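# Slide the card sheet mostly under a tilted crate

## Task

Push the flat card sheet along the table until clearly more than half of its area lies beneath the plastic crate. The sheet is what moves: the crate must stay close to its starting spot and heading throughout, and crate and sheet may shift together only negligibly. Everything inside the crate must still be inside at the end. Raise one side of the crate a little, just enough that the sheet slides in without snagging; the crate must not come down onto the sheet before well over half of the sheet is underneath. The crate may never leave the table entirely, and while tilted it must not touch any other object on the table. At the end the robot must no longer be holding the crate up, and the result must stay in place without the robot's help.

## Robot and tools

Robot: two 6-joint arms, left_arm and right_arm, each ending in a parallel two-finger gripper with a fisheye wrist camera (cam_left_wrist, cam_right_wrist, both 616x616). Base positions in the scene frame: left_arm (0, +0.262, 0) m, right_arm (+0.045, -0.255, 0) m, each yawed very slightly.

Frames: the scene frame has its origin on the table surface midway between the arms, +x pointing out across the table, +z up, and left_arm on the +y side. The arm names do not indicate left or right in any image. Each gripper has its own axes: the fingers extend along its +z and close along its y. The reported end_effector_position is the point between the finger pads, roughly 1 cm short of the fingertips.

execute_actions(actions, pictures): actions is a list holding one item or nothing. An empty list just returns the current state. An item {"rows": [...], "steps": n} runs up to 15 control steps of 1/30 s each (default 15); each row covers one step, and the final row repeats if there are fewer rows than steps. An item with only "steps" (up to 300) is a wait counted from the previous result, so thinking time is included. pictures (true/false) chooses whether camera images come back; by default they do. A rejected call does nothing.

A row is exactly 14 numbers, each in [-1, 1], always covering both arms: left_arm dx, dy, dz, rx, ry, rz, opening, then right_arm in the same order. dx..rz are an offset, not a pose: they give the target relative to that gripper's pose in the most recent result that reported it (before any such result, or in a second call within one reply, relative to where it stands when the action begins), expressed in the gripper's own axes. Every row is measured from that same reference, not added to the previous row. Scale: 1.0 equals 0.6 m of translation or 180 degrees of rotation; rx, ry, rz form a single rotation vector. Opening is absolute: +1 is fully open (0.094 m), -1 fully closed. All-zero offsets are not a pause: they pull the gripper back to the reference pose.

move(target, speed): target is one 14-number row read exactly as above (offsets in gripper axes, absolute opening). Both grippers follow straight paths that finish together, lasting 0.5 to 10 s; anything longer is cut off at 10 s short of the goal. speed is the top path speed in m/s, 0.002 to 0.5, default 0.25; rotation is capped at twice that in rad/s. Paths do not avoid obstacles or the other arm, grippers lag and may overshoot, especially with a nearly straight arm. Opening is sent at the start. The result adds a move: line with the outcome (done, off_target, moving, held, fault) and any limits (paced = the commanded pose was clipped; held = some steps were blocked, after which the arm may rush), plus each gripper's remaining distance to its target. Faster contact hits harder, and aiming deeper past a contact presses harder.

wait(seconds): 0 to 10 s, sends nothing new. zoom_image(camera, region): region [x0, y0, x1, y1] in pixels of that camera's latest image, at most 504x504, origin top-left. read_manual(section) returns only licence texts. finished_scene(scene) ends the current scene irreversibly and reports success; answering without any tool call ends everything.

Results: the state line gives, per arm, gripper position in metres and orientation quaternion (w, x, y, z) in the scene frame; printed positions grow less accurate at long reach. grip_measured uses the same scale as the commanded opening (may be off by about 1 mm); the last Joint positions value is the opening in metres. A "pose unreachable" line names an arm whose command the clearance check altered or refused; HELD marks steps where a row was not fully applied. A Hand target line shows where each gripper is currently being driven. Joint torques are noisy and biased. MOTOR HOT appears from 75 °C; at 90 °C the arm is halted for 10 s, and at 100 °C it goes limp and drops. FAULT lines report stops.

Motion details: each step's command is clipped to within 70 mm and 16 degrees of the measured pose, then solved by damped IK favouring position over orientation. After an action, an arm continues only to its last clipped pose, so check the result and send the remainder. Arms tend to finish a centimetre or so low and sag under repeated zero offsets; to hold an arm still, send the correction back to its desired pose in the first call of a reply and zeros afterwards, raising the aim if it still droops. Joint limits (rad): waist -2.618..3.054, shoulder 0..3.142, elbow 0..3.142, wrist pitch -1.571..1.571, wrist yaw -1.571..1.571, wrist roll -2.094..2.094.

Gripping: command an opening about 0.03 below grip_measured for a firm hold, less for a gentle one. Pad force tops out around 50 to 62 N; sheets thinner than about 2 mm, like the card, are held more weakly.

The camera calibration lines give fisheye intrinsics K and T_world_to_cam; they are approximate and can be a few millimetres or half a degree off.

Avoid: arms striking or pushing each other, slamming or dropping things, shoving hard, knocking anything off the table, lifting the crate fully, or letting the tilted crate touch other objects. Loose objects may occasionally get nudged by outside disturbances. The simulation keeps running while replies are being written.

Each tool is called after "Call:" as name([rows], argument=value, ...), one row to a line, values as JSON.

## Session

Call:
execute_actions(actions=[])

Scene clock: 0.00 s of 4050.00 s.
left_arm: end_effector_position=(+0.3763, +0.5320, +0.2592) grip_measured=+1.000 end_effector_quat_wxyz=(+0.003, +0.137, +0.800, +0.584) | right_arm: end_effector_position=(+0.1396, -0.0099, +0.1635) grip_measured=+1.000 end_effector_quat_wxyz=(-0.002, +0.251, +0.968, +0.002)
Joint positions: left_arm=[ 0.299  1.701  1.373 -0.316 -1.013  1.168  0.094] | right_arm=[ 1.031  1.54   1.417 -1.444 -0.004  1.703  0.094]
Joint velocities: left_arm=[-0.012 -0.007  0.027  0.022  0.037 -0.037  0.   ] | right_arm=[ 0.002 -0.027 -0.012 -0.022  0.037 -0.051  0.   ]
Joint torques (N m, as the arm reports them, + toward a larger angle): no reading
Hand target (left_arm): +0.375, +0.532, +0.264; +0.005, +0.131, +0.799, +0.586
Hand target (right_arm): +0.141, -0.010, +0.168; +0.004, +0.251, +0.968, +0.007

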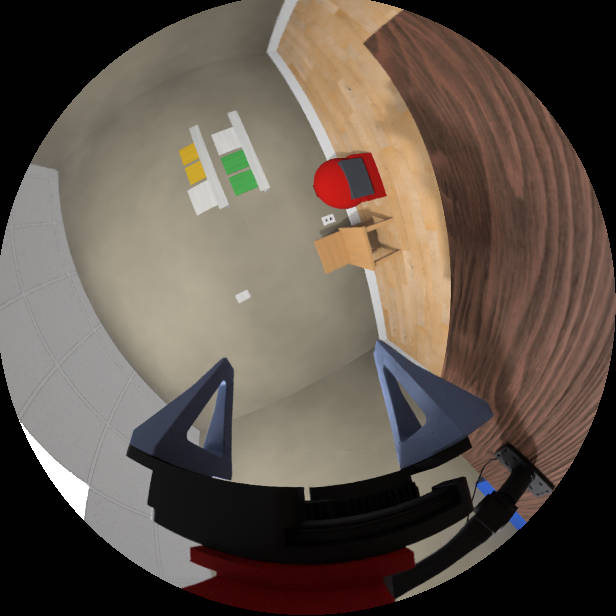

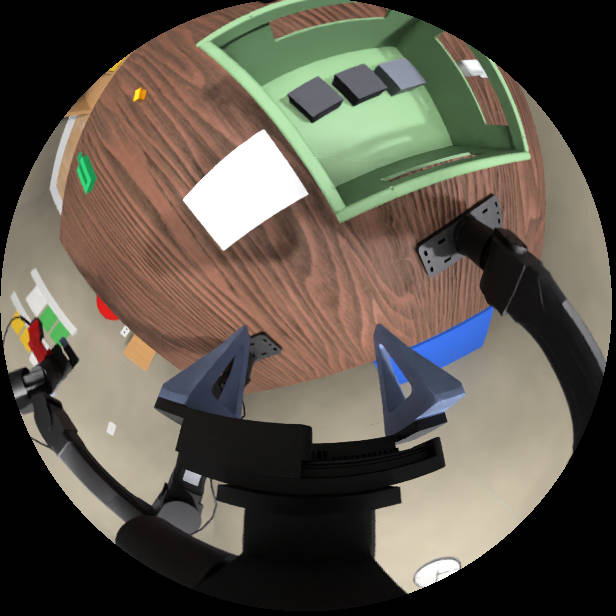

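Call:
move(target=[0,0,0,0,0,0,1,-0.365,0.098,0,0,0,-0.161,1], speed=0.3)

Scene clock: 17.20 s of 4050.00 s.
left_arm: end_effector_position=(+0.3763, +0.5320, +0.2592) grip_measured=+1.000 end_effector_quat_wxyz=(+0.003, +0.137, +0.800, +0.584) | right_arm: end_effector_position=(+0.3551, -0.0731, +0.1520) grip_measured=+1.000 end_effector_quat_wxyz=(-0.012, +0.005, +1.000, -0.003)
Joint positions: left_arm=[ 0.299  1.701  1.373 -0.316 -1.013  1.168  0.094] | right_arm=[ 0.361  1.946  1.85  -1.499 -0.007  0.534  0.094]
Joint velocities: left_arm=[-0.017 -0.012 -0.002  0.022  0.007 -0.051  0.   ] | right_arm=[ 0.002  0.007 -0.017  0.007 -0.037  0.007  0.   ]
Joint torques (N m, as the arm reports them, + toward a larger angle): left_arm=[-0.02 -8.68  8.01  1.15 -0.28 -0.01] | right_arm=[-0.07 -8.68  8.19  0.08 -0.07 -0.04]
Hand target (left_arm): +0.376, +0.532, +0.259; +0.003, +0.137, +0.800, +0.584
Hand target (right_arm): +0.358, -0.071, +0.158; -0.007, +0.001, +1.000, +0.002
Off the commanded pose (left_arm): 0.000 m, 0 deg.
Off the commanded pose (right_arm): 0.014 m, 2 deg.
After step 90, 12.60 s passed at rest.
move: off_target (right_arm)
camera_calibration (this result's frames):
cam_right_wrist: T_world_to_cam=[[-0.0406523, -0.998606, -0.0336764, -0.0458317], [-0.764295, 0.00936891, 0.644799, 0.201387], [-0.643584, 0.0519513, -0.76361, 0.476663], [0, 0, 0, 1]] pos_world=[0.458829, -0.0724178, 0.232587]

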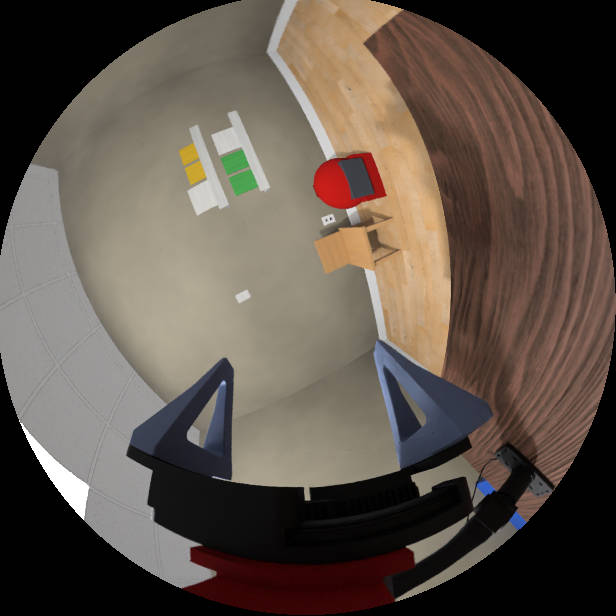

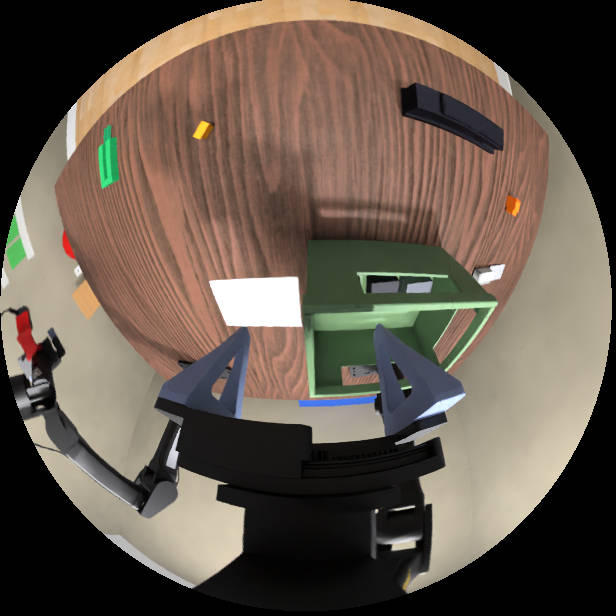

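Call:
move(target=[0.017,-0.525,-0.598,0.564,-0.026,-0.097,-1,0,0.012,0.09,0,0,0,1], speed=0.3)

Call:
execute_actions([
  {"rows":[[0,0,0,0,0,0,-1,0,0,0,0,0,0,-0.6]],"steps":15},
])

Scene clock: 33.60 s of 4050.00 s.
left_arm: end_effector_position=(+0.2476, +0.1121, +0.0788) grip_measured=-0.983 end_effector_quat_wxyz=(+0.003, -0.001, +0.966, -0.258) | right_arm: end_effector_position=(+0.3374, -0.0754, +0.1026) grip_measured=+1.000 end_effector_quat_wxyz=(-0.047, +0.015, +0.999, -0.019)
Joint positions: left_arm=[-0.235  1.511  0.951 -0.865  0.503 -0.286  0.001] | right_arm=[ 0.375  1.946  1.649 -1.374 -0.018  0.568  0.094]
Joint velocities: left_arm=[-0.002  0.002 -0.007 -0.022  0.051 -0.051  0.001] | right_arm=[-0.012  0.012 -0.032  0.037 -0.051 -0.051  0.   ]
Joint torques (N m, as the arm reports them, + toward a larger angle): left_arm=[-0.89 -7.36  5.2   0.4   0.43 -0.07] | right_arm=[ 0.5  -9.    4.97  1.03  0.05 -0.11]
Hand target (left_arm): +0.245, +0.107, +0.081; +0.008, +0.003, +0.963, -0.269
Hand target (right_arm): +0.353, -0.066, +0.099; -0.013, +0.005, +1.000, -0.004
Off the commanded pose (left_arm): 0.009 m, 0 deg.
Off the commanded pose (right_arm): 0.019 m, 5 deg.
After step 90, 9.60 s passed at rest.
move: off_target (right_arm)
camera_calibration (this result's frames):
cam_left_wrist: T_world_to_cam=[[-0.11824, -0.829531, 0.545801, 0.0754504], [-0.827795, 0.385922, 0.407209, 0.166698], [-0.548429, -0.403663, -0.732313, 0.342491], [0, 0, 0, 1]] pos_world=[0.334745, 0.136507, 0.141749]
cam_right_wrist: T_world_to_cam=[[-0.0622974, -0.998058, 0.000198769, -0.0466755], [-0.716907, 0.0448869, 0.695722, 0.201126], [-0.69438, 0.0431992, -0.718311, 0.439479], [0, 0, 0, 1]] pos_world=[0.446446, -0.0745979, 0.175764]

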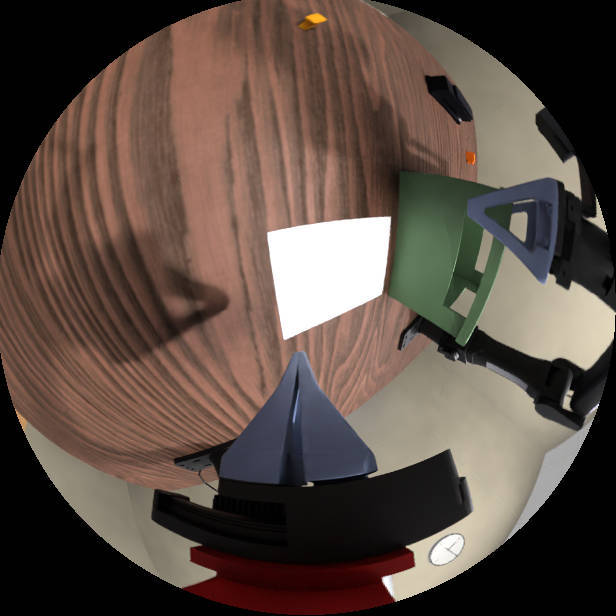

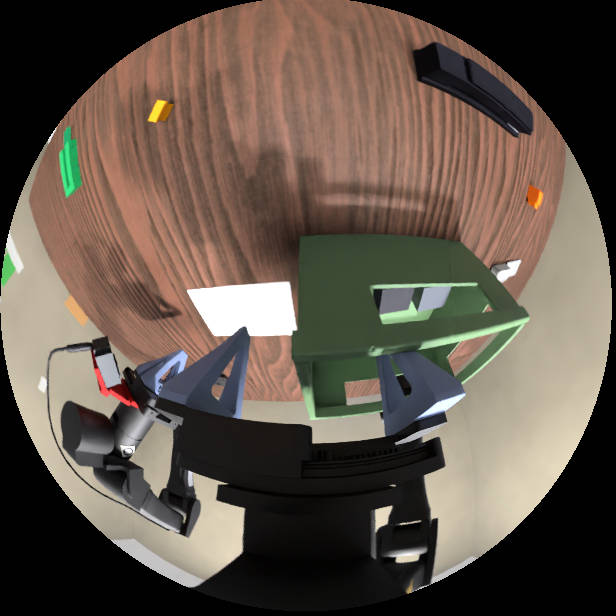

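Scene clock: 34.10 s of 4050.00 s.
left_arm: end_effector_position=(+0.2476, +0.1121, +0.0788) grip_measured=-0.983 end_effector_quat_wxyz=(+0.003, -0.001, +0.966, -0.258) | right_arm: end_effector_position=(+0.3348, -0.0758, +0.1029) grip_measured=-0.599 end_effector_quat_wxyz=(-0.053, +0.016, +0.998, -0.019)
Joint positions: left_arm=[-0.235  1.511  0.951 -0.865  0.503 -0.286  0.001] | right_arm=[ 0.375  1.946  1.649 -1.384 -0.023  0.569  0.019]
Joint velocities: left_arm=[ 0.002 -0.017 -0.017  0.037  0.037 -0.051 -0.001] | right_arm=[-0.012  0.002  0.002  0.022  0.022 -0.022 -0.   ]
Joint torques (N m, as the arm reports them, + toward a larger angle): left_arm=[-0.01 -5.84  6.78  0.24  0.27 -0.01] | right_arm=[-0.01 -8.99  5.73  0.15  0.01  0.  ]
Hand target (left_arm): +0.248, +0.112, +0.079; +0.002, -0.001, +0.966, -0.258
Hand target (right_arm): +0.337, -0.075, +0.103; -0.047, +0.015, +0.999, -0.019
Off the commanded pose (left_arm): 0.000 m, 0 deg.
Off the commanded pose (right_arm): 0.003 m, 1 deg.
Steps of this call (steps 1 to 15: all 15 steps of this action). Readings (end_effector_position):
1: left_arm (+0.2476, +0.1121, +0.0788) | right_arm (+0.3368, -0.0757, +0.1027)
2: left_arm (+0.2476, +0.1121, +0.0788) | right_arm (+0.3364, -0.0759, +0.1028)
4: left_arm (+0.2476, +0.1121, +0.0788) | right_arm (+0.3358, -0.0761, +0.1028)
8: left_arm (+0.2476, +0.1121, +0.0788) | right_arm (+0.3349, -0.0760, +0.1029)
15: the state above
camera_calibration (this result's frames):
cam_left_wrist: T_world_to_cam=[[-0.11824, -0.829531, 0.545801, 0.0754504], [-0.827795, 0.385922, 0.407209, 0.166698], [-0.548429, -0.403663, -0.732313, 0.342491], [0, 0, 0, 1]] pos_world=[0.334745, 0.136507, 0.141749]
cam_right_wrist: T_world_to_cam=[[-0.0636045, -0.997974, 0.00151313, -0.0469681], [-0.709003, 0.0462542, 0.703687, 0.195731], [-0.702331, 0.0436848, -0.710508, 0.439796], [0, 0, 0, 1]] pos_world=[0.444669, -0.0751388, 0.174817]

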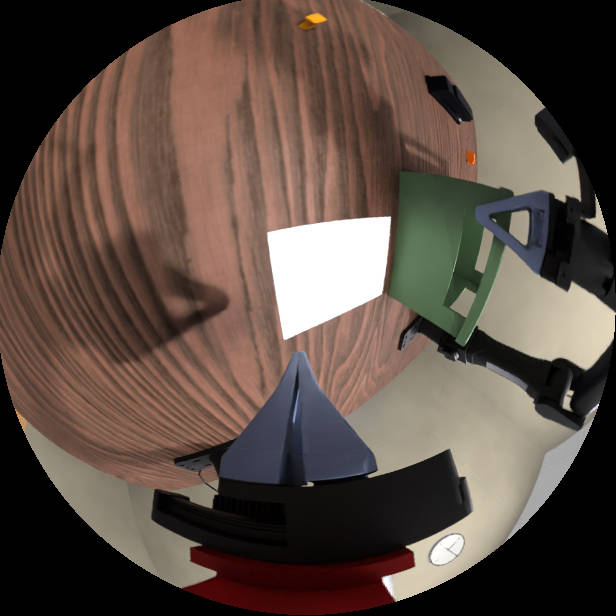

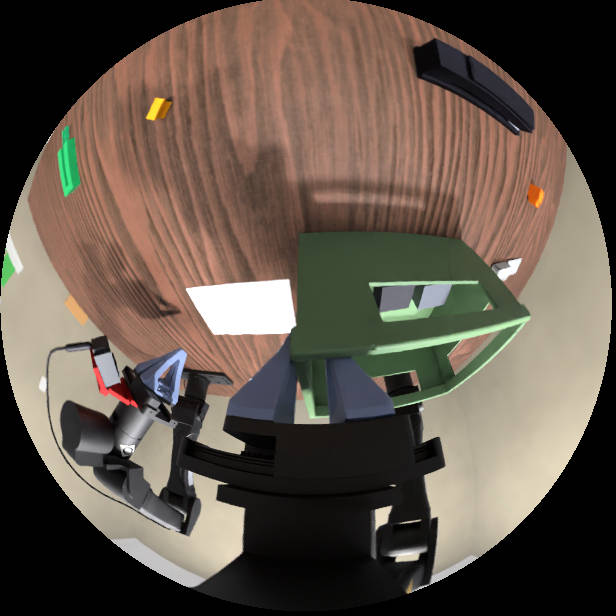

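Call:
execute_actions([
  {"rows":[[0,0,0,0,0,0,-1,0,0,0,0,0,0,-1]],"steps":15},
])

Scene clock: 36.17 s of 4050.00 s.
left_arm: end_effector_position=(+0.2476, +0.1121, +0.0788) grip_measured=-0.983 end_effector_quat_wxyz=(+0.003, -0.001, +0.966, -0.258) | right_arm: end_effector_position=(+0.3357, -0.0725, +0.1027) grip_measured=-0.868 end_effector_quat_wxyz=(-0.051, +0.009, +0.999, -0.012)
Joint positions: left_arm=[-0.235  1.511  0.951 -0.865  0.503 -0.286  0.001] | right_arm=[ 0.377  1.946  1.649 -1.373 -0.033  0.557  0.006]
Joint velocities: left_arm=[ 0.002 -0.002 -0.007 -0.022 -0.081 -0.007 -0.003] | right_arm=[ 0.017  0.012  0.012 -0.051 -0.022  0.051 -0.   ]
Joint torques (N m, as the arm reports them, + toward a larger angle): left_arm=[-0.02 -5.85  6.78  0.24  0.26 -0.01] | right_arm=[-0.07 -9.12  5.67 -0.09  0.04  0.11]
Hand target (left_arm): +0.248, +0.112, +0.079; +0.003, -0.001, +0.966, -0.258
Hand target (right_arm): +0.335, -0.076, +0.103; -0.053, +0.015, +0.998, -0.019
Off the commanded pose (left_arm): 0.000 m, 0 deg.
Off the commanded pose (right_arm): 0.003 m, 1 deg.
Steps of this call (steps 1 to 47: nothing new was sent; steps 48 to 62: all 15 steps of this action). Readings (end_effector_position):
48: left_arm (+0.2476, +0.1121, +0.0788) | right_arm (+0.3349, -0.0737, +0.1028)
49: left_arm (+0.2476, +0.1121, +0.0788) | right_arm (+0.3358, -0.0726, +0.1027)
51: left_arm (+0.2476, +0.1121, +0.0788) | right_arm (+0.3357, -0.0725, +0.1027)
55: left_arm (+0.2476, +0.1121, +0.0788) | right_arm (+0.3357, -0.0725, +0.1027)
62: the state above
camera_calibration (this result's frames):
cam_left_wrist: T_world_to_cam=[[-0.11824, -0.829531, 0.545801, 0.0754504], [-0.827795, 0.385922, 0.407209, 0.166698], [-0.548429, -0.403663, -0.732313, 0.342491], [0, 0, 0, 1]] pos_world=[0.334745, 0.136507, 0.141749]
cam_right_wrist: T_world_to_cam=[[-0.0509404, -0.998613, -0.0133329, -0.0463633], [-0.712001, 0.0269518, 0.701661, 0.196236], [-0.700328, 0.0452359, -0.712386, 0.439806], [0, 0, 0, 1]] pos_world=[0.445366, -0.0714829, 0.175002]

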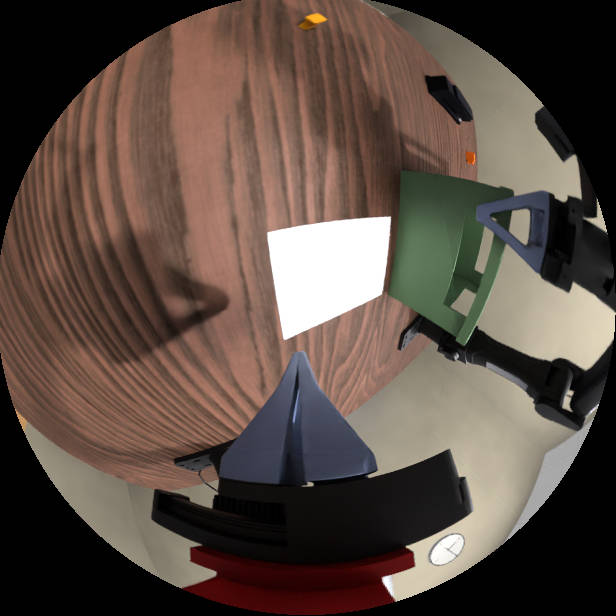

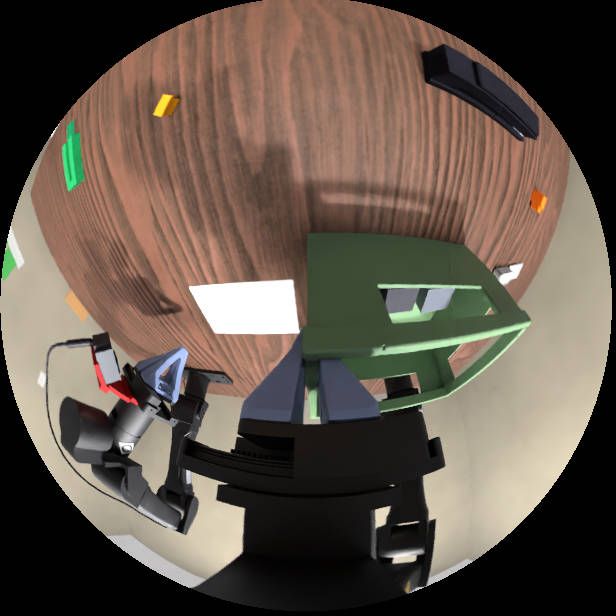

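Call:
move(target=[-0.02,0.024,0.08,0,0,0,-1,0,-0.02,-0.05,-0.033,0,0,-1], speed=0.05)

Scene clock: 40.97 s of 4050.00 s.
left_arm: end_effector_position=(+0.2621, +0.1032, +0.0358) grip_measured=-0.983 end_effector_quat_wxyz=(+0.006, -0.001, +0.965, -0.260) | right_arm: end_effector_position=(+0.3417, -0.0779, +0.1115) grip_measured=-0.868 end_effector_quat_wxyz=(-0.053, +0.019, +0.998, +0.026)
Joint positions: left_arm=[-0.252  1.636  0.887 -0.659  0.503 -0.308  0.001] | right_arm=[ 0.322  1.921  1.649 -1.367 -0.097  0.52   0.006]
Joint velocities: left_arm=[-0.012 -0.002  0.002  0.022  0.022 -0.11   0.001] | right_arm=[ 0.002 -0.002 -0.017  0.037  0.037 -0.022 -0.   ]
Joint torques (N m, as the arm reports them, + toward a larger angle): left_arm=[-0.88 -5.97  5.13  0.44  0.24 -0.06] | right_arm=[ -1.46 -12.15   7.66  -0.49  -0.26  -0.33]
Hand target (left_arm): +0.259, +0.102, +0.030; +0.002, -0.001, +0.966, -0.258
Hand target (right_arm): +0.338, -0.084, +0.132; -0.049, +0.012, +0.998, +0.040
Off the commanded pose (left_arm): 0.007 m, 0 deg.
Off the commanded pose (right_arm): 0.022 m, 2 deg.
After step 90, 0.30 s passed at rest.
move: off_target (right_arm)
camera_calibration (this result's frames):
cam_left_wrist: T_world_to_cam=[[-0.119827, -0.827245, 0.548915, 0.0933847], [-0.830945, 0.386137, 0.400536, 0.200637], [-0.543297, -0.408123, -0.733664, 0.314534], [0, 0, 0, 1]] pos_world=[0.348794, 0.128147, 0.0991397]
cam_right_wrist: T_world_to_cam=[[-0.0745744, -0.993318, -0.0880747, -0.0344763], [-0.709173, -0.00926614, 0.704974, 0.190303], [-0.70108, 0.115033, -0.703743, 0.455217], [0, 0, 0, 1]] pos_world=[0.45153, -0.0848477, 0.183161]

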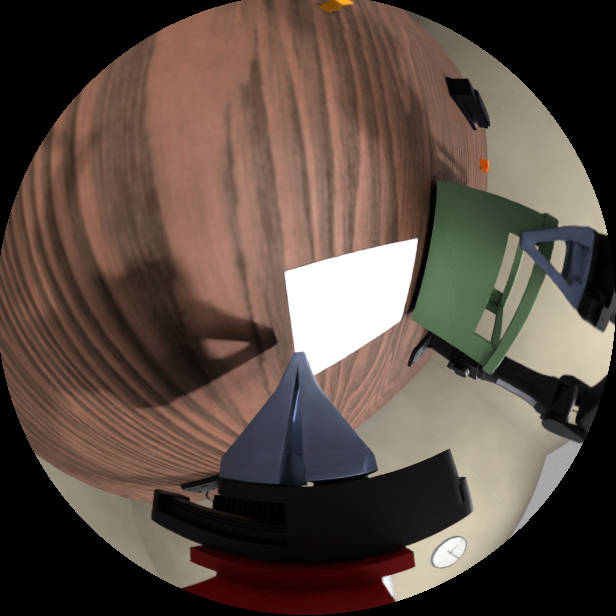

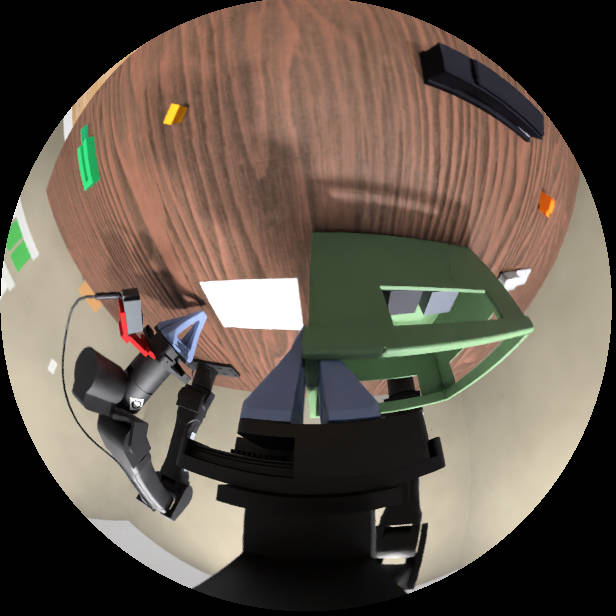

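Call:
move(target=[0,0.007,0.054,0,0,0,-1,0,0,-0.045,-0.02,0,0,-1], speed=0.04)

Scene clock: 44.00 s of 4050.00 s.
left_arm: end_effector_position=(+0.2675, +0.0912, +0.0178) grip_measured=-0.983 end_effector_quat_wxyz=(+0.013, +0.001, +0.964, -0.266) | right_arm: end_effector_position=(+0.3453, -0.0814, +0.1168) grip_measured=-0.868 end_effector_quat_wxyz=(-0.055, +0.028, +0.997, +0.035)
Joint positions: left_arm=[-0.285  1.69   0.856 -0.536  0.505 -0.346  0.001] | right_arm=[ 0.3    1.921  1.669 -1.383 -0.113  0.517  0.006]
Joint velocities: left_arm=[ 0.002 -0.007 -0.012 -0.037  0.007 -0.037  0.   ] | right_arm=[ 0.012 -0.002 -0.002 -0.095 -0.022  0.037  0.001]
Joint torques (N m, as the arm reports them, + toward a larger angle): left_arm=[-0.87 -5.5   4.03  0.59  0.2  -0.07] | right_arm=[ -0.91 -10.9    9.49  -0.46  -0.42  -0.28]
Hand target (left_arm): +0.262, +0.091, +0.006; +0.005, -0.001, +0.965, -0.261
Hand target (right_arm): +0.344, -0.080, +0.138; -0.051, +0.021, +0.997, +0.058
Off the commanded pose (left_arm): 0.013 m, 1 deg.
Off the commanded pose (right_arm): 0.022 m, 3 deg.
move: off_target (left_arm, right_arm)
camera_calibration (this result's frames):
cam_left_wrist: T_world_to_cam=[[-0.12894, -0.820321, 0.557178, 0.0956353], [-0.837172, 0.391207, 0.382231, 0.218559], [-0.531525, -0.417168, -0.737192, 0.297093], [0, 0, 0, 1]] pos_world=[0.353215, 0.116887, 0.0821883]
cam_right_wrist: T_world_to_cam=[[-0.094809, -0.990108, -0.103431, -0.0282311], [-0.707168, -0.00614241, 0.707019, 0.188417], [-0.70066, 0.140175, -0.69959, 0.463323], [0, 0, 0, 1]] pos_world=[0.455198, -0.0917407, 0.188002]

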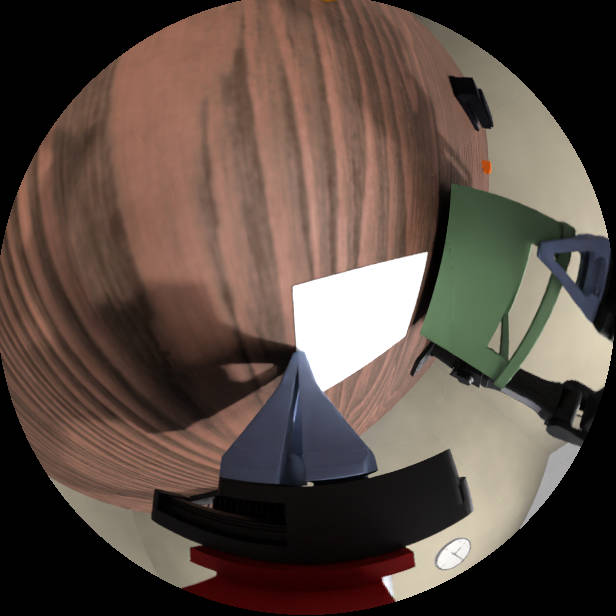

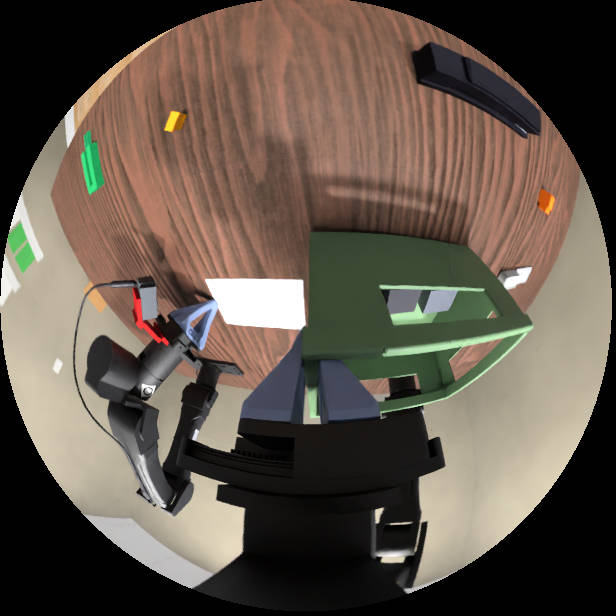

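Call:
move(target=[0,-0.05,0,0,0,0,-1,0.014,0,-0.03,0,0,0,-1], speed=0.04)

Call:
move(target=[0,0.02,0.04,0,0,0,-1,0,0,-0.015,0,0,0,-1], speed=0.04)

Scene clock: 50.73 s of 4050.00 s.
left_arm: end_effector_position=(+0.2633, +0.0679, +0.0243) grip_measured=-0.983 end_effector_quat_wxyz=(+0.006, +0.001, +0.963, -0.268) | right_arm: end_effector_position=(+0.3474, -0.0809, +0.1151) grip_measured=-0.868 end_effector_quat_wxyz=(-0.053, +0.034, +0.997, +0.034)
Joint positions: left_arm=[-0.365  1.69   0.884 -0.535  0.497 -0.432  0.001] | right_arm=[ 0.3    1.926  1.669 -1.375 -0.11   0.529  0.006]
Joint velocities: left_arm=[ 0.002  0.017  0.002 -0.007  0.007 -0.051  0.001] | right_arm=[ 0.007 -0.002  0.007 -0.022  0.007 -0.007  0.   ]
Joint torques (N m, as the arm reports them, + toward a larger angle): left_arm=[-0.76 -7.95  8.34  0.22  0.19 -0.06] | right_arm=[  0.48 -11.2    8.84  -0.72  -0.15  -0.07]
Hand target (left_arm): +0.267, +0.065, +0.033; +0.013, +0.001, +0.964, -0.267
Hand target (right_arm): +0.339, -0.082, +0.135; -0.054, +0.028, +0.998, +0.035
Off the commanded pose (left_arm): 0.010 m, 1 deg.
Off the commanded pose (right_arm): 0.022 m, 1 deg.
After step 90, 2.73 s passed at rest.
move: off_target (right_arm)
camera_calibration (this result's frames):
cam_left_wrist: T_world_to_cam=[[-0.124246, -0.817918, 0.561759, 0.0707732], [-0.830024, 0.395896, 0.392844, 0.219162], [-0.543712, -0.417464, -0.72808, 0.292945], [0, 0, 0, 1]] pos_world=[0.34998, 0.0934154, 0.0874335]
cam_right_wrist: T_world_to_cam=[[-0.106244, -0.989109, -0.101865, -0.0238458], [-0.709814, 0.00370173, 0.704379, 0.193081], [-0.69633, 0.147141, -0.702477, 0.462904], [0, 0, 0, 1]] pos_world=[0.456853, -0.0924131, 0.186748]

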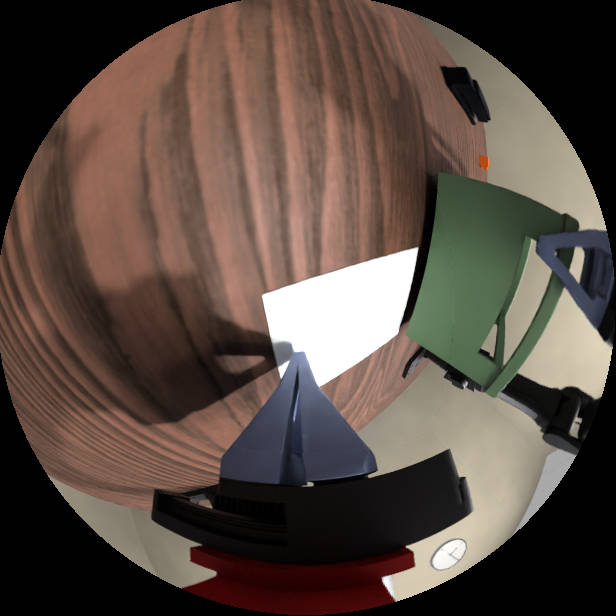

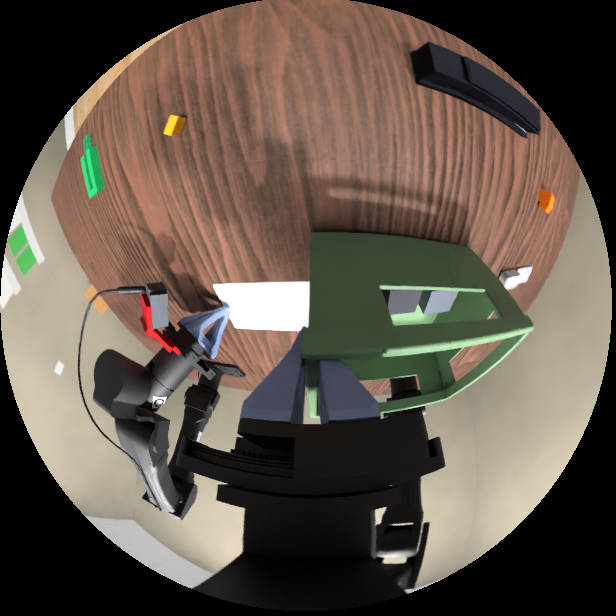

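Scene clock: 51.70 s of 4050.00 s.
left_arm: end_effector_position=(+0.2683, +0.0637, +0.0180) grip_measured=-0.983 end_effector_quat_wxyz=(+0.017, +0.005, +0.960, -0.279) | right_arm: end_effector_position=(+0.3497, -0.0802, +0.1127) grip_measured=-0.868 end_effector_quat_wxyz=(-0.051, +0.039, +0.997, +0.034)
Joint positions: left_arm=[-0.365  1.711  0.864 -0.465  0.51  -0.433  0.001] | right_arm=[ 0.3    1.933  1.669 -1.365 -0.108  0.538  0.006]
Joint velocities: left_arm=[ 0.022 -0.002 -0.012  0.022  0.022  0.022  0.002] | right_arm=[-0.002  0.007  0.002  0.022 -0.037 -0.007 -0.001]
Joint torques (N m, as the arm reports them, + toward a larger angle): left_arm=[-0.46 -4.22  3.62  0.78  0.12 -0.05] | right_arm=[-0.23 -9.48  8.59 -0.4  -0.1  -0.11]
Hand target (left_arm): +0.262, +0.067, -0.001; +0.005, +0.001, +0.963, -0.268
Hand target (right_arm): +0.348, -0.082, +0.124; -0.052, +0.034, +0.997, +0.034
Off the commanded pose (left_arm): 0.021 m, 2 deg.
Off the commanded pose (right_arm): 0.012 m, 1 deg.
move: off_target (left_arm, right_arm)
camera_calibration (this result's frames):
cam_left_wrist: T_world_to_cam=[[-0.139748, -0.804576, 0.577172, 0.0746256], [-0.837685, 0.406864, 0.364343, 0.229318], [-0.527972, -0.432572, -0.73084, 0.286061], [0, 0, 0, 1]] pos_world=[0.353558, 0.0904827, 0.0824425]
cam_right_wrist: T_world_to_cam=[[-0.114818, -0.988245, -0.10094, -0.0201167], [-0.711809, 0.0109682, 0.702287, 0.19796], [-0.692924, 0.152485, -0.704701, 0.462166], [0, 0, 0, 1]] pos_world=[0.458847, -0.0925249, 0.184634]

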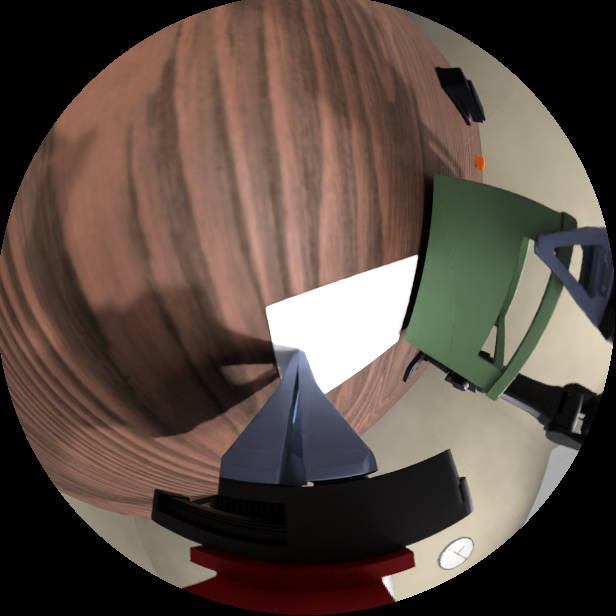

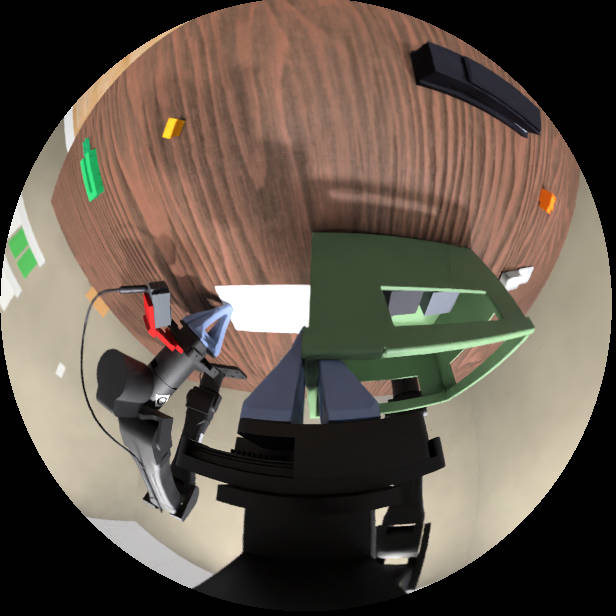

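Call:
move(target=[0.008,-0.075,0.072,0,0,0,-1,0.025,0,-0.045,-0.01,0,0,-1], speed=0.04)

Scene clock: 55.13 s of 4050.00 s.
left_arm: end_effector_position=(+0.2653, +0.0053, +0.0190) grip_measured=-0.983 end_effector_quat_wxyz=(+0.022, +0.006, +0.955, -0.296) | right_arm: end_effector_position=(+0.3483, -0.0811, +0.1150) grip_measured=-0.868 end_effector_quat_wxyz=(-0.051, +0.039, +0.997, +0.033)
Joint positions: left_arm=[-0.535  1.763  0.902 -0.333  0.482 -0.627  0.001] | right_arm=[ 0.3    1.926  1.669 -1.372 -0.107  0.538  0.006]
Joint velocities: left_arm=[ 0.007 -0.007  0.007 -0.007 -0.066 -0.007 -0.   ] | right_arm=[ 0.022 -0.007  0.002 -0.007 -0.022 -0.007 -0.   ]
Joint torques (N m, as the arm reports them, + toward a larger angle): left_arm=[-1.8  -4.66  7.    0.74  0.03 -0.08] | right_arm=[  0.02 -13.22   7.69  -0.6   -0.39   0.02]
Hand target (left_arm): +0.264, +0.003, +0.005; +0.015, +0.006, +0.960, -0.280
Hand target (right_arm): +0.338, -0.081, +0.140; -0.050, +0.040, +0.997, +0.049
Off the commanded pose (left_arm): 0.014 m, 2 deg.
Off the commanded pose (right_arm): 0.028 m, 2 deg.
move: off_target (left_arm, right_arm)
camera_calibration (this result's frames):
cam_left_wrist: T_world_to_cam=[[-0.145882, -0.783589, 0.603909, 0.0275769], [-0.841664, 0.419117, 0.340502, 0.251683], [-0.519923, -0.458616, -0.720661, 0.257781], [0, 0, 0, 1]] pos_world=[0.349882, 0.0343469, 0.0834204]
cam_right_wrist: T_world_to_cam=[[-0.114286, -0.988431, -0.0997121, -0.0213545], [-0.712312, 0.0115661, 0.701768, 0.195639], [-0.692496, 0.151228, -0.705393, 0.462845], [0, 0, 0, 1]] pos_world=[0.457433, -0.0933654, 0.187066]

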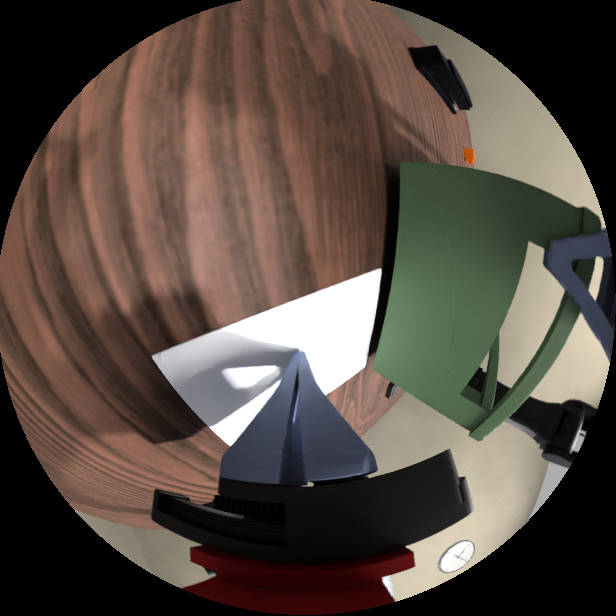

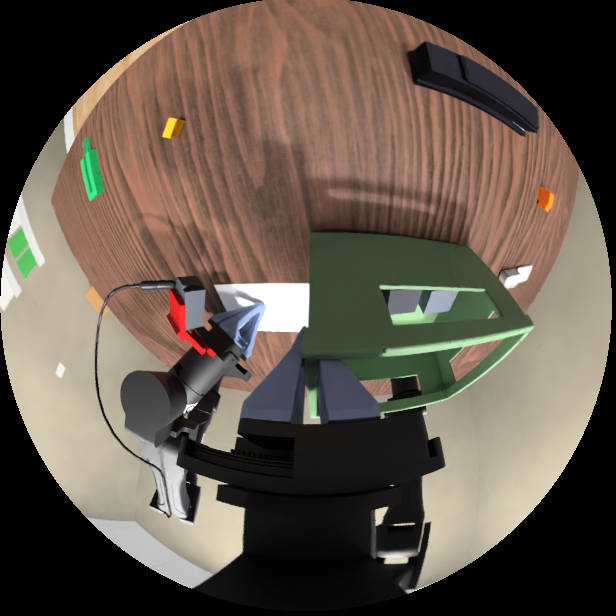

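Call:
move(target=[0,-0.03,-0.06,0,0,0,-1,0.012,0.01,0.022,0.03,0,0,-1], speed=0.06)

Call:
move(target=[0,0.19,-0.1,0,0,0,-1,0,0,0,0,0,0,-0.5], speed=0.15)

Call:
move(target=[0,0,0,0,0,0,-1,0.1,0,0,0,0,0,-0.5], speed=0.1)

Scene clock: 61.07 s of 4050.00 s.
left_arm: end_effector_position=(+0.2574, +0.0100, +0.0469) grip_measured=-0.983 end_effector_quat_wxyz=(+0.012, +0.002, +0.957, -0.290) | right_arm: end_effector_position=(+0.3463, -0.0745, +0.1038) grip_measured=-0.868 end_effector_quat_wxyz=(-0.045, +0.034, +0.998, -0.001)
Joint positions: left_arm=[-0.535  1.684  0.948 -0.482  0.482 -0.629  0.001] | right_arm=[ 0.35   1.957  1.669 -1.362 -0.046  0.58   0.006]
Joint velocities: left_arm=[ 0.002 -0.007 -0.017  0.022 -0.037 -0.066 -0.001] | right_arm=[ 0.002 -0.007 -0.002 -0.022 -0.022  0.051 -0.001]
Joint torques (N m, as the arm reports them, + toward a larger angle): left_arm=[ 0.98 -8.67  8.72  0.42  0.27  0.12] | right_arm=[ 1.31 -8.56  6.28 -0.2   0.06  0.23]
Hand target (left_arm): +0.264, +0.010, +0.059; +0.022, +0.006, +0.955, -0.296
Hand target (right_arm): +0.341, -0.073, +0.103; -0.052, +0.036, +0.998, -0.014
Off the commanded pose (left_arm): 0.013 m, 1 deg.
Off the commanded pose (right_arm): 0.006 m, 2 deg.
After step 90, 1.63 s passed at rest.
move: off_target (left_arm)
camera_calibration (this result's frames):
cam_left_wrist: T_world_to_cam=[[-0.130708, -0.791264, 0.597341, 0.00976201], [-0.83458, 0.413043, 0.364515, 0.230701], [-0.535155, -0.450884, -0.714362, 0.279495], [0, 0, 0, 1]] pos_world=[0.343388, 0.0384548, 0.109735]
cam_right_wrist: T_world_to_cam=[[-0.100709, -0.994348, -0.0336239, -0.0281207], [-0.718731, 0.0493424, 0.693536, 0.207905], [-0.687956, 0.0940119, -0.719637, 0.448201], [0, 0, 0, 1]] pos_world=[0.454938, -0.0803565, 0.177407]

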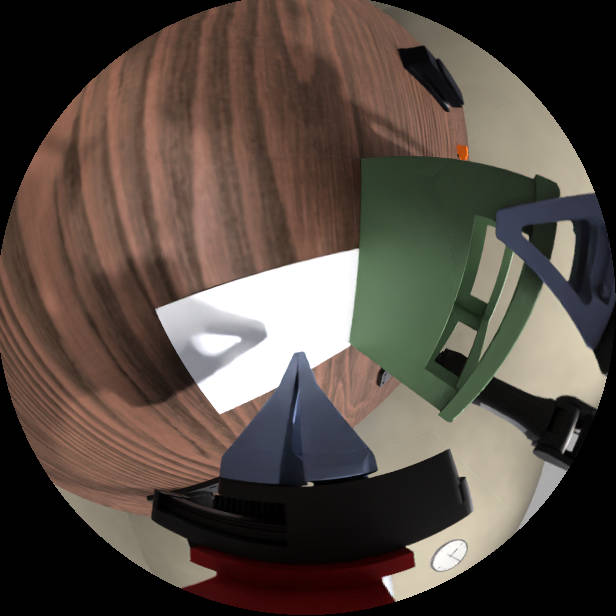

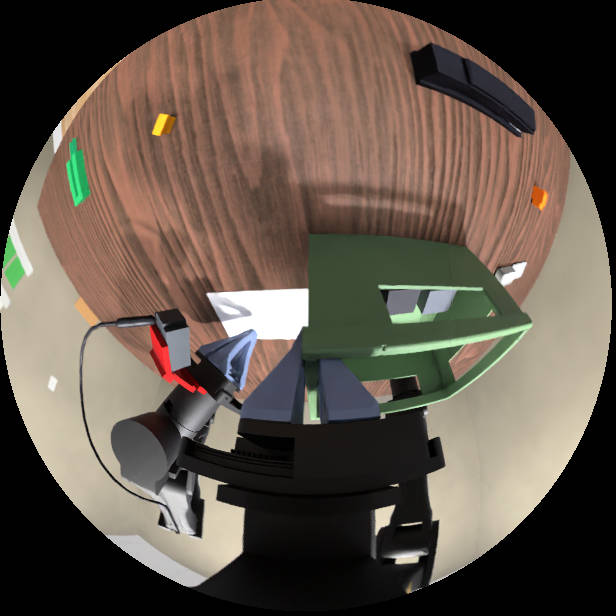

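Scene clock: 62.53 s of 4050.00 s.
left_arm: end_effector_position=(+0.2630, +0.1397, +0.0325) grip_measured=-0.983 end_effector_quat_wxyz=(+0.022, -0.003, +0.960, -0.278) | right_arm: end_effector_position=(+0.3463, -0.0745, +0.1038) grip_measured=-0.501 end_effector_quat_wxyz=(-0.045, +0.033, +0.998, -0.001)
Joint positions: left_arm=[-0.098  1.614  0.834 -0.67   0.554 -0.149  0.001] | right_arm=[ 0.35   1.957  1.669 -1.362 -0.046  0.579  0.023]
Joint velocities: left_arm=[ 0.002  0.012 -0.007 -0.037  0.037 -0.007  0.   ] | right_arm=[ 0.002 -0.002  0.007 -0.022  0.007  0.022  0.   ]
Joint torques (N m, as the arm reports them, + toward a larger angle): left_arm=[ 0.55 -7.21  5.48  0.03  0.46  0.12] | right_arm=[ 0.05 -9.09  5.75  0.06 -0.05  0.01]
Hand target (left_arm): +0.257, +0.139, +0.035; +0.017, +0.001, +0.958, -0.287
Hand target (right_arm): +0.346, -0.075, +0.104; -0.045, +0.033, +0.998, -0.001
Off the commanded pose (left_arm): 0.006 m, 2 deg.
Off the commanded pose (right_arm): 0.000 m, 0 deg.
move: done
camera_calibration (this result's frames):
cam_left_wrist: T_world_to_cam=[[-0.12825, -0.807723, 0.575444, 0.124081], [-0.847288, 0.390792, 0.3597, 0.193612], [-0.515417, -0.441435, -0.734493, 0.324772], [0, 0, 0, 1]] pos_world=[0.347352, 0.167926, 0.097499]
cam_right_wrist: T_world_to_cam=[[-0.100343, -0.994391, -0.0334383, -0.0283244], [-0.718519, 0.0491755, 0.693767, 0.207734], [-0.688231, 0.0936404, -0.719423, 0.448199], [0, 0, 0, 1]] pos_world=[0.454883, -0.0803504, 0.177379]

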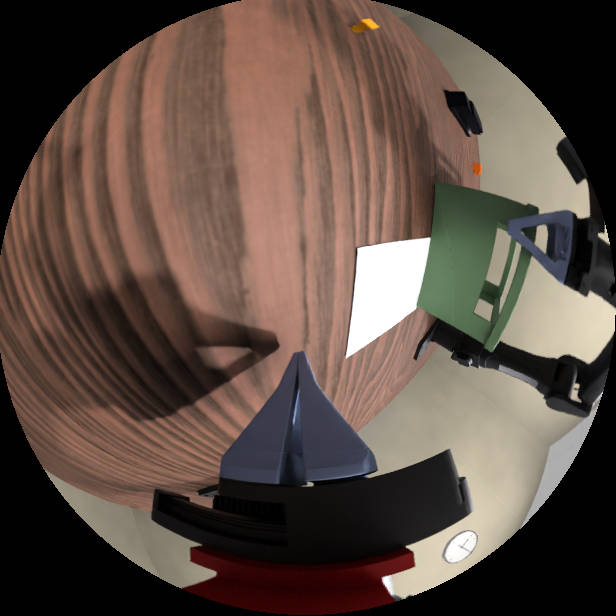

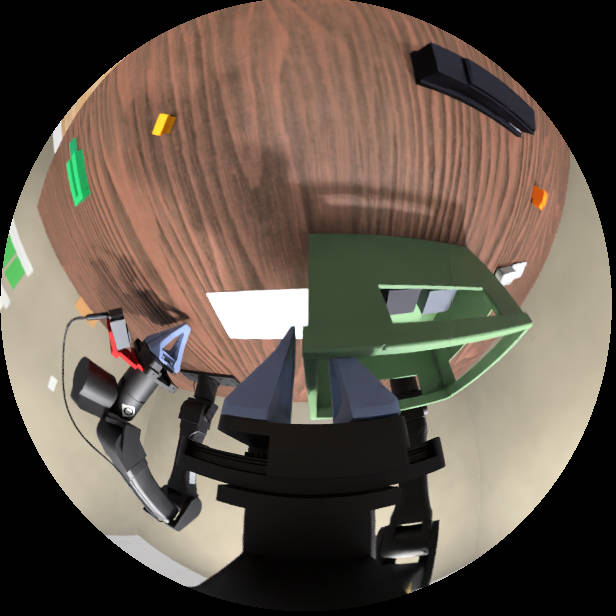

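Scene clock: 63.53 s of 4050.00 s.
left_arm: end_effector_position=(+0.2630, +0.1397, +0.0325) grip_measured=-0.983 end_effector_quat_wxyz=(+0.022, -0.003, +0.960, -0.278) | right_arm: end_effector_position=(+0.2874, -0.0724, +0.1050) grip_measured=-0.501 end_effector_quat_wxyz=(-0.058, +0.034, +0.998, -0.011)
Joint positions: left_arm=[-0.098  1.614  0.834 -0.67   0.554 -0.149  0.001] | right_arm=[ 0.449  1.797  1.461 -1.341 -0.051  0.678  0.023]
Joint velocities: left_arm=[-0.022 -0.002  0.012 -0.051 -0.051  0.022 -0.   ] | right_arm=[-0.027 -0.007 -0.017 -0.095  0.022  0.037  0.   ]
Joint torques (N m, as the arm reports them, + toward a larger angle): left_arm=[-0.01 -6.26  6.16  0.19  0.29 -0.01] | right_arm=[ 0.88 -9.92  4.99  0.17 -0.08  0.06]
Hand target (left_arm): +0.263, +0.140, +0.032; +0.022, -0.003, +0.960, -0.278
Hand target (right_arm): +0.287, -0.069, +0.110; -0.045, +0.033, +0.998, -0.001
Off the commanded pose (left_arm): 0.000 m, 0 deg.
Off the commanded pose (right_arm): 0.005 m, 2 deg.
move: done
camera_calibration (this result's frames):
cam_left_wrist: T_world_to_cam=[[-0.128627, -0.807691, 0.575404, 0.124177], [-0.847236, 0.391059, 0.359534, 0.193566], [-0.515409, -0.441257, -0.734606, 0.324749], [0, 0, 0, 1]] pos_world=[0.347347, 0.167898, 0.0975166]
cam_right_wrist: T_world_to_cam=[[-0.100908, -0.994833, -0.0111737, -0.0342835], [-0.7009, 0.063114, 0.710462, 0.158685], [-0.706085, 0.0795227, -0.703647, 0.410773], [0, 0, 0, 1]] pos_world=[0.397804, -0.0767874, 0.175917]

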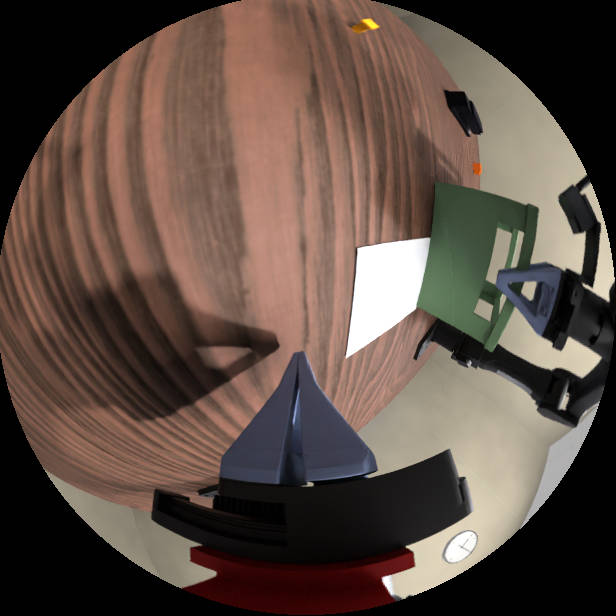

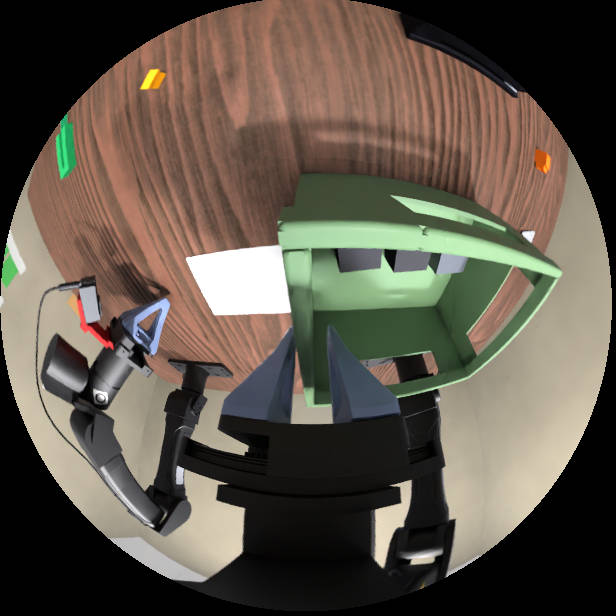

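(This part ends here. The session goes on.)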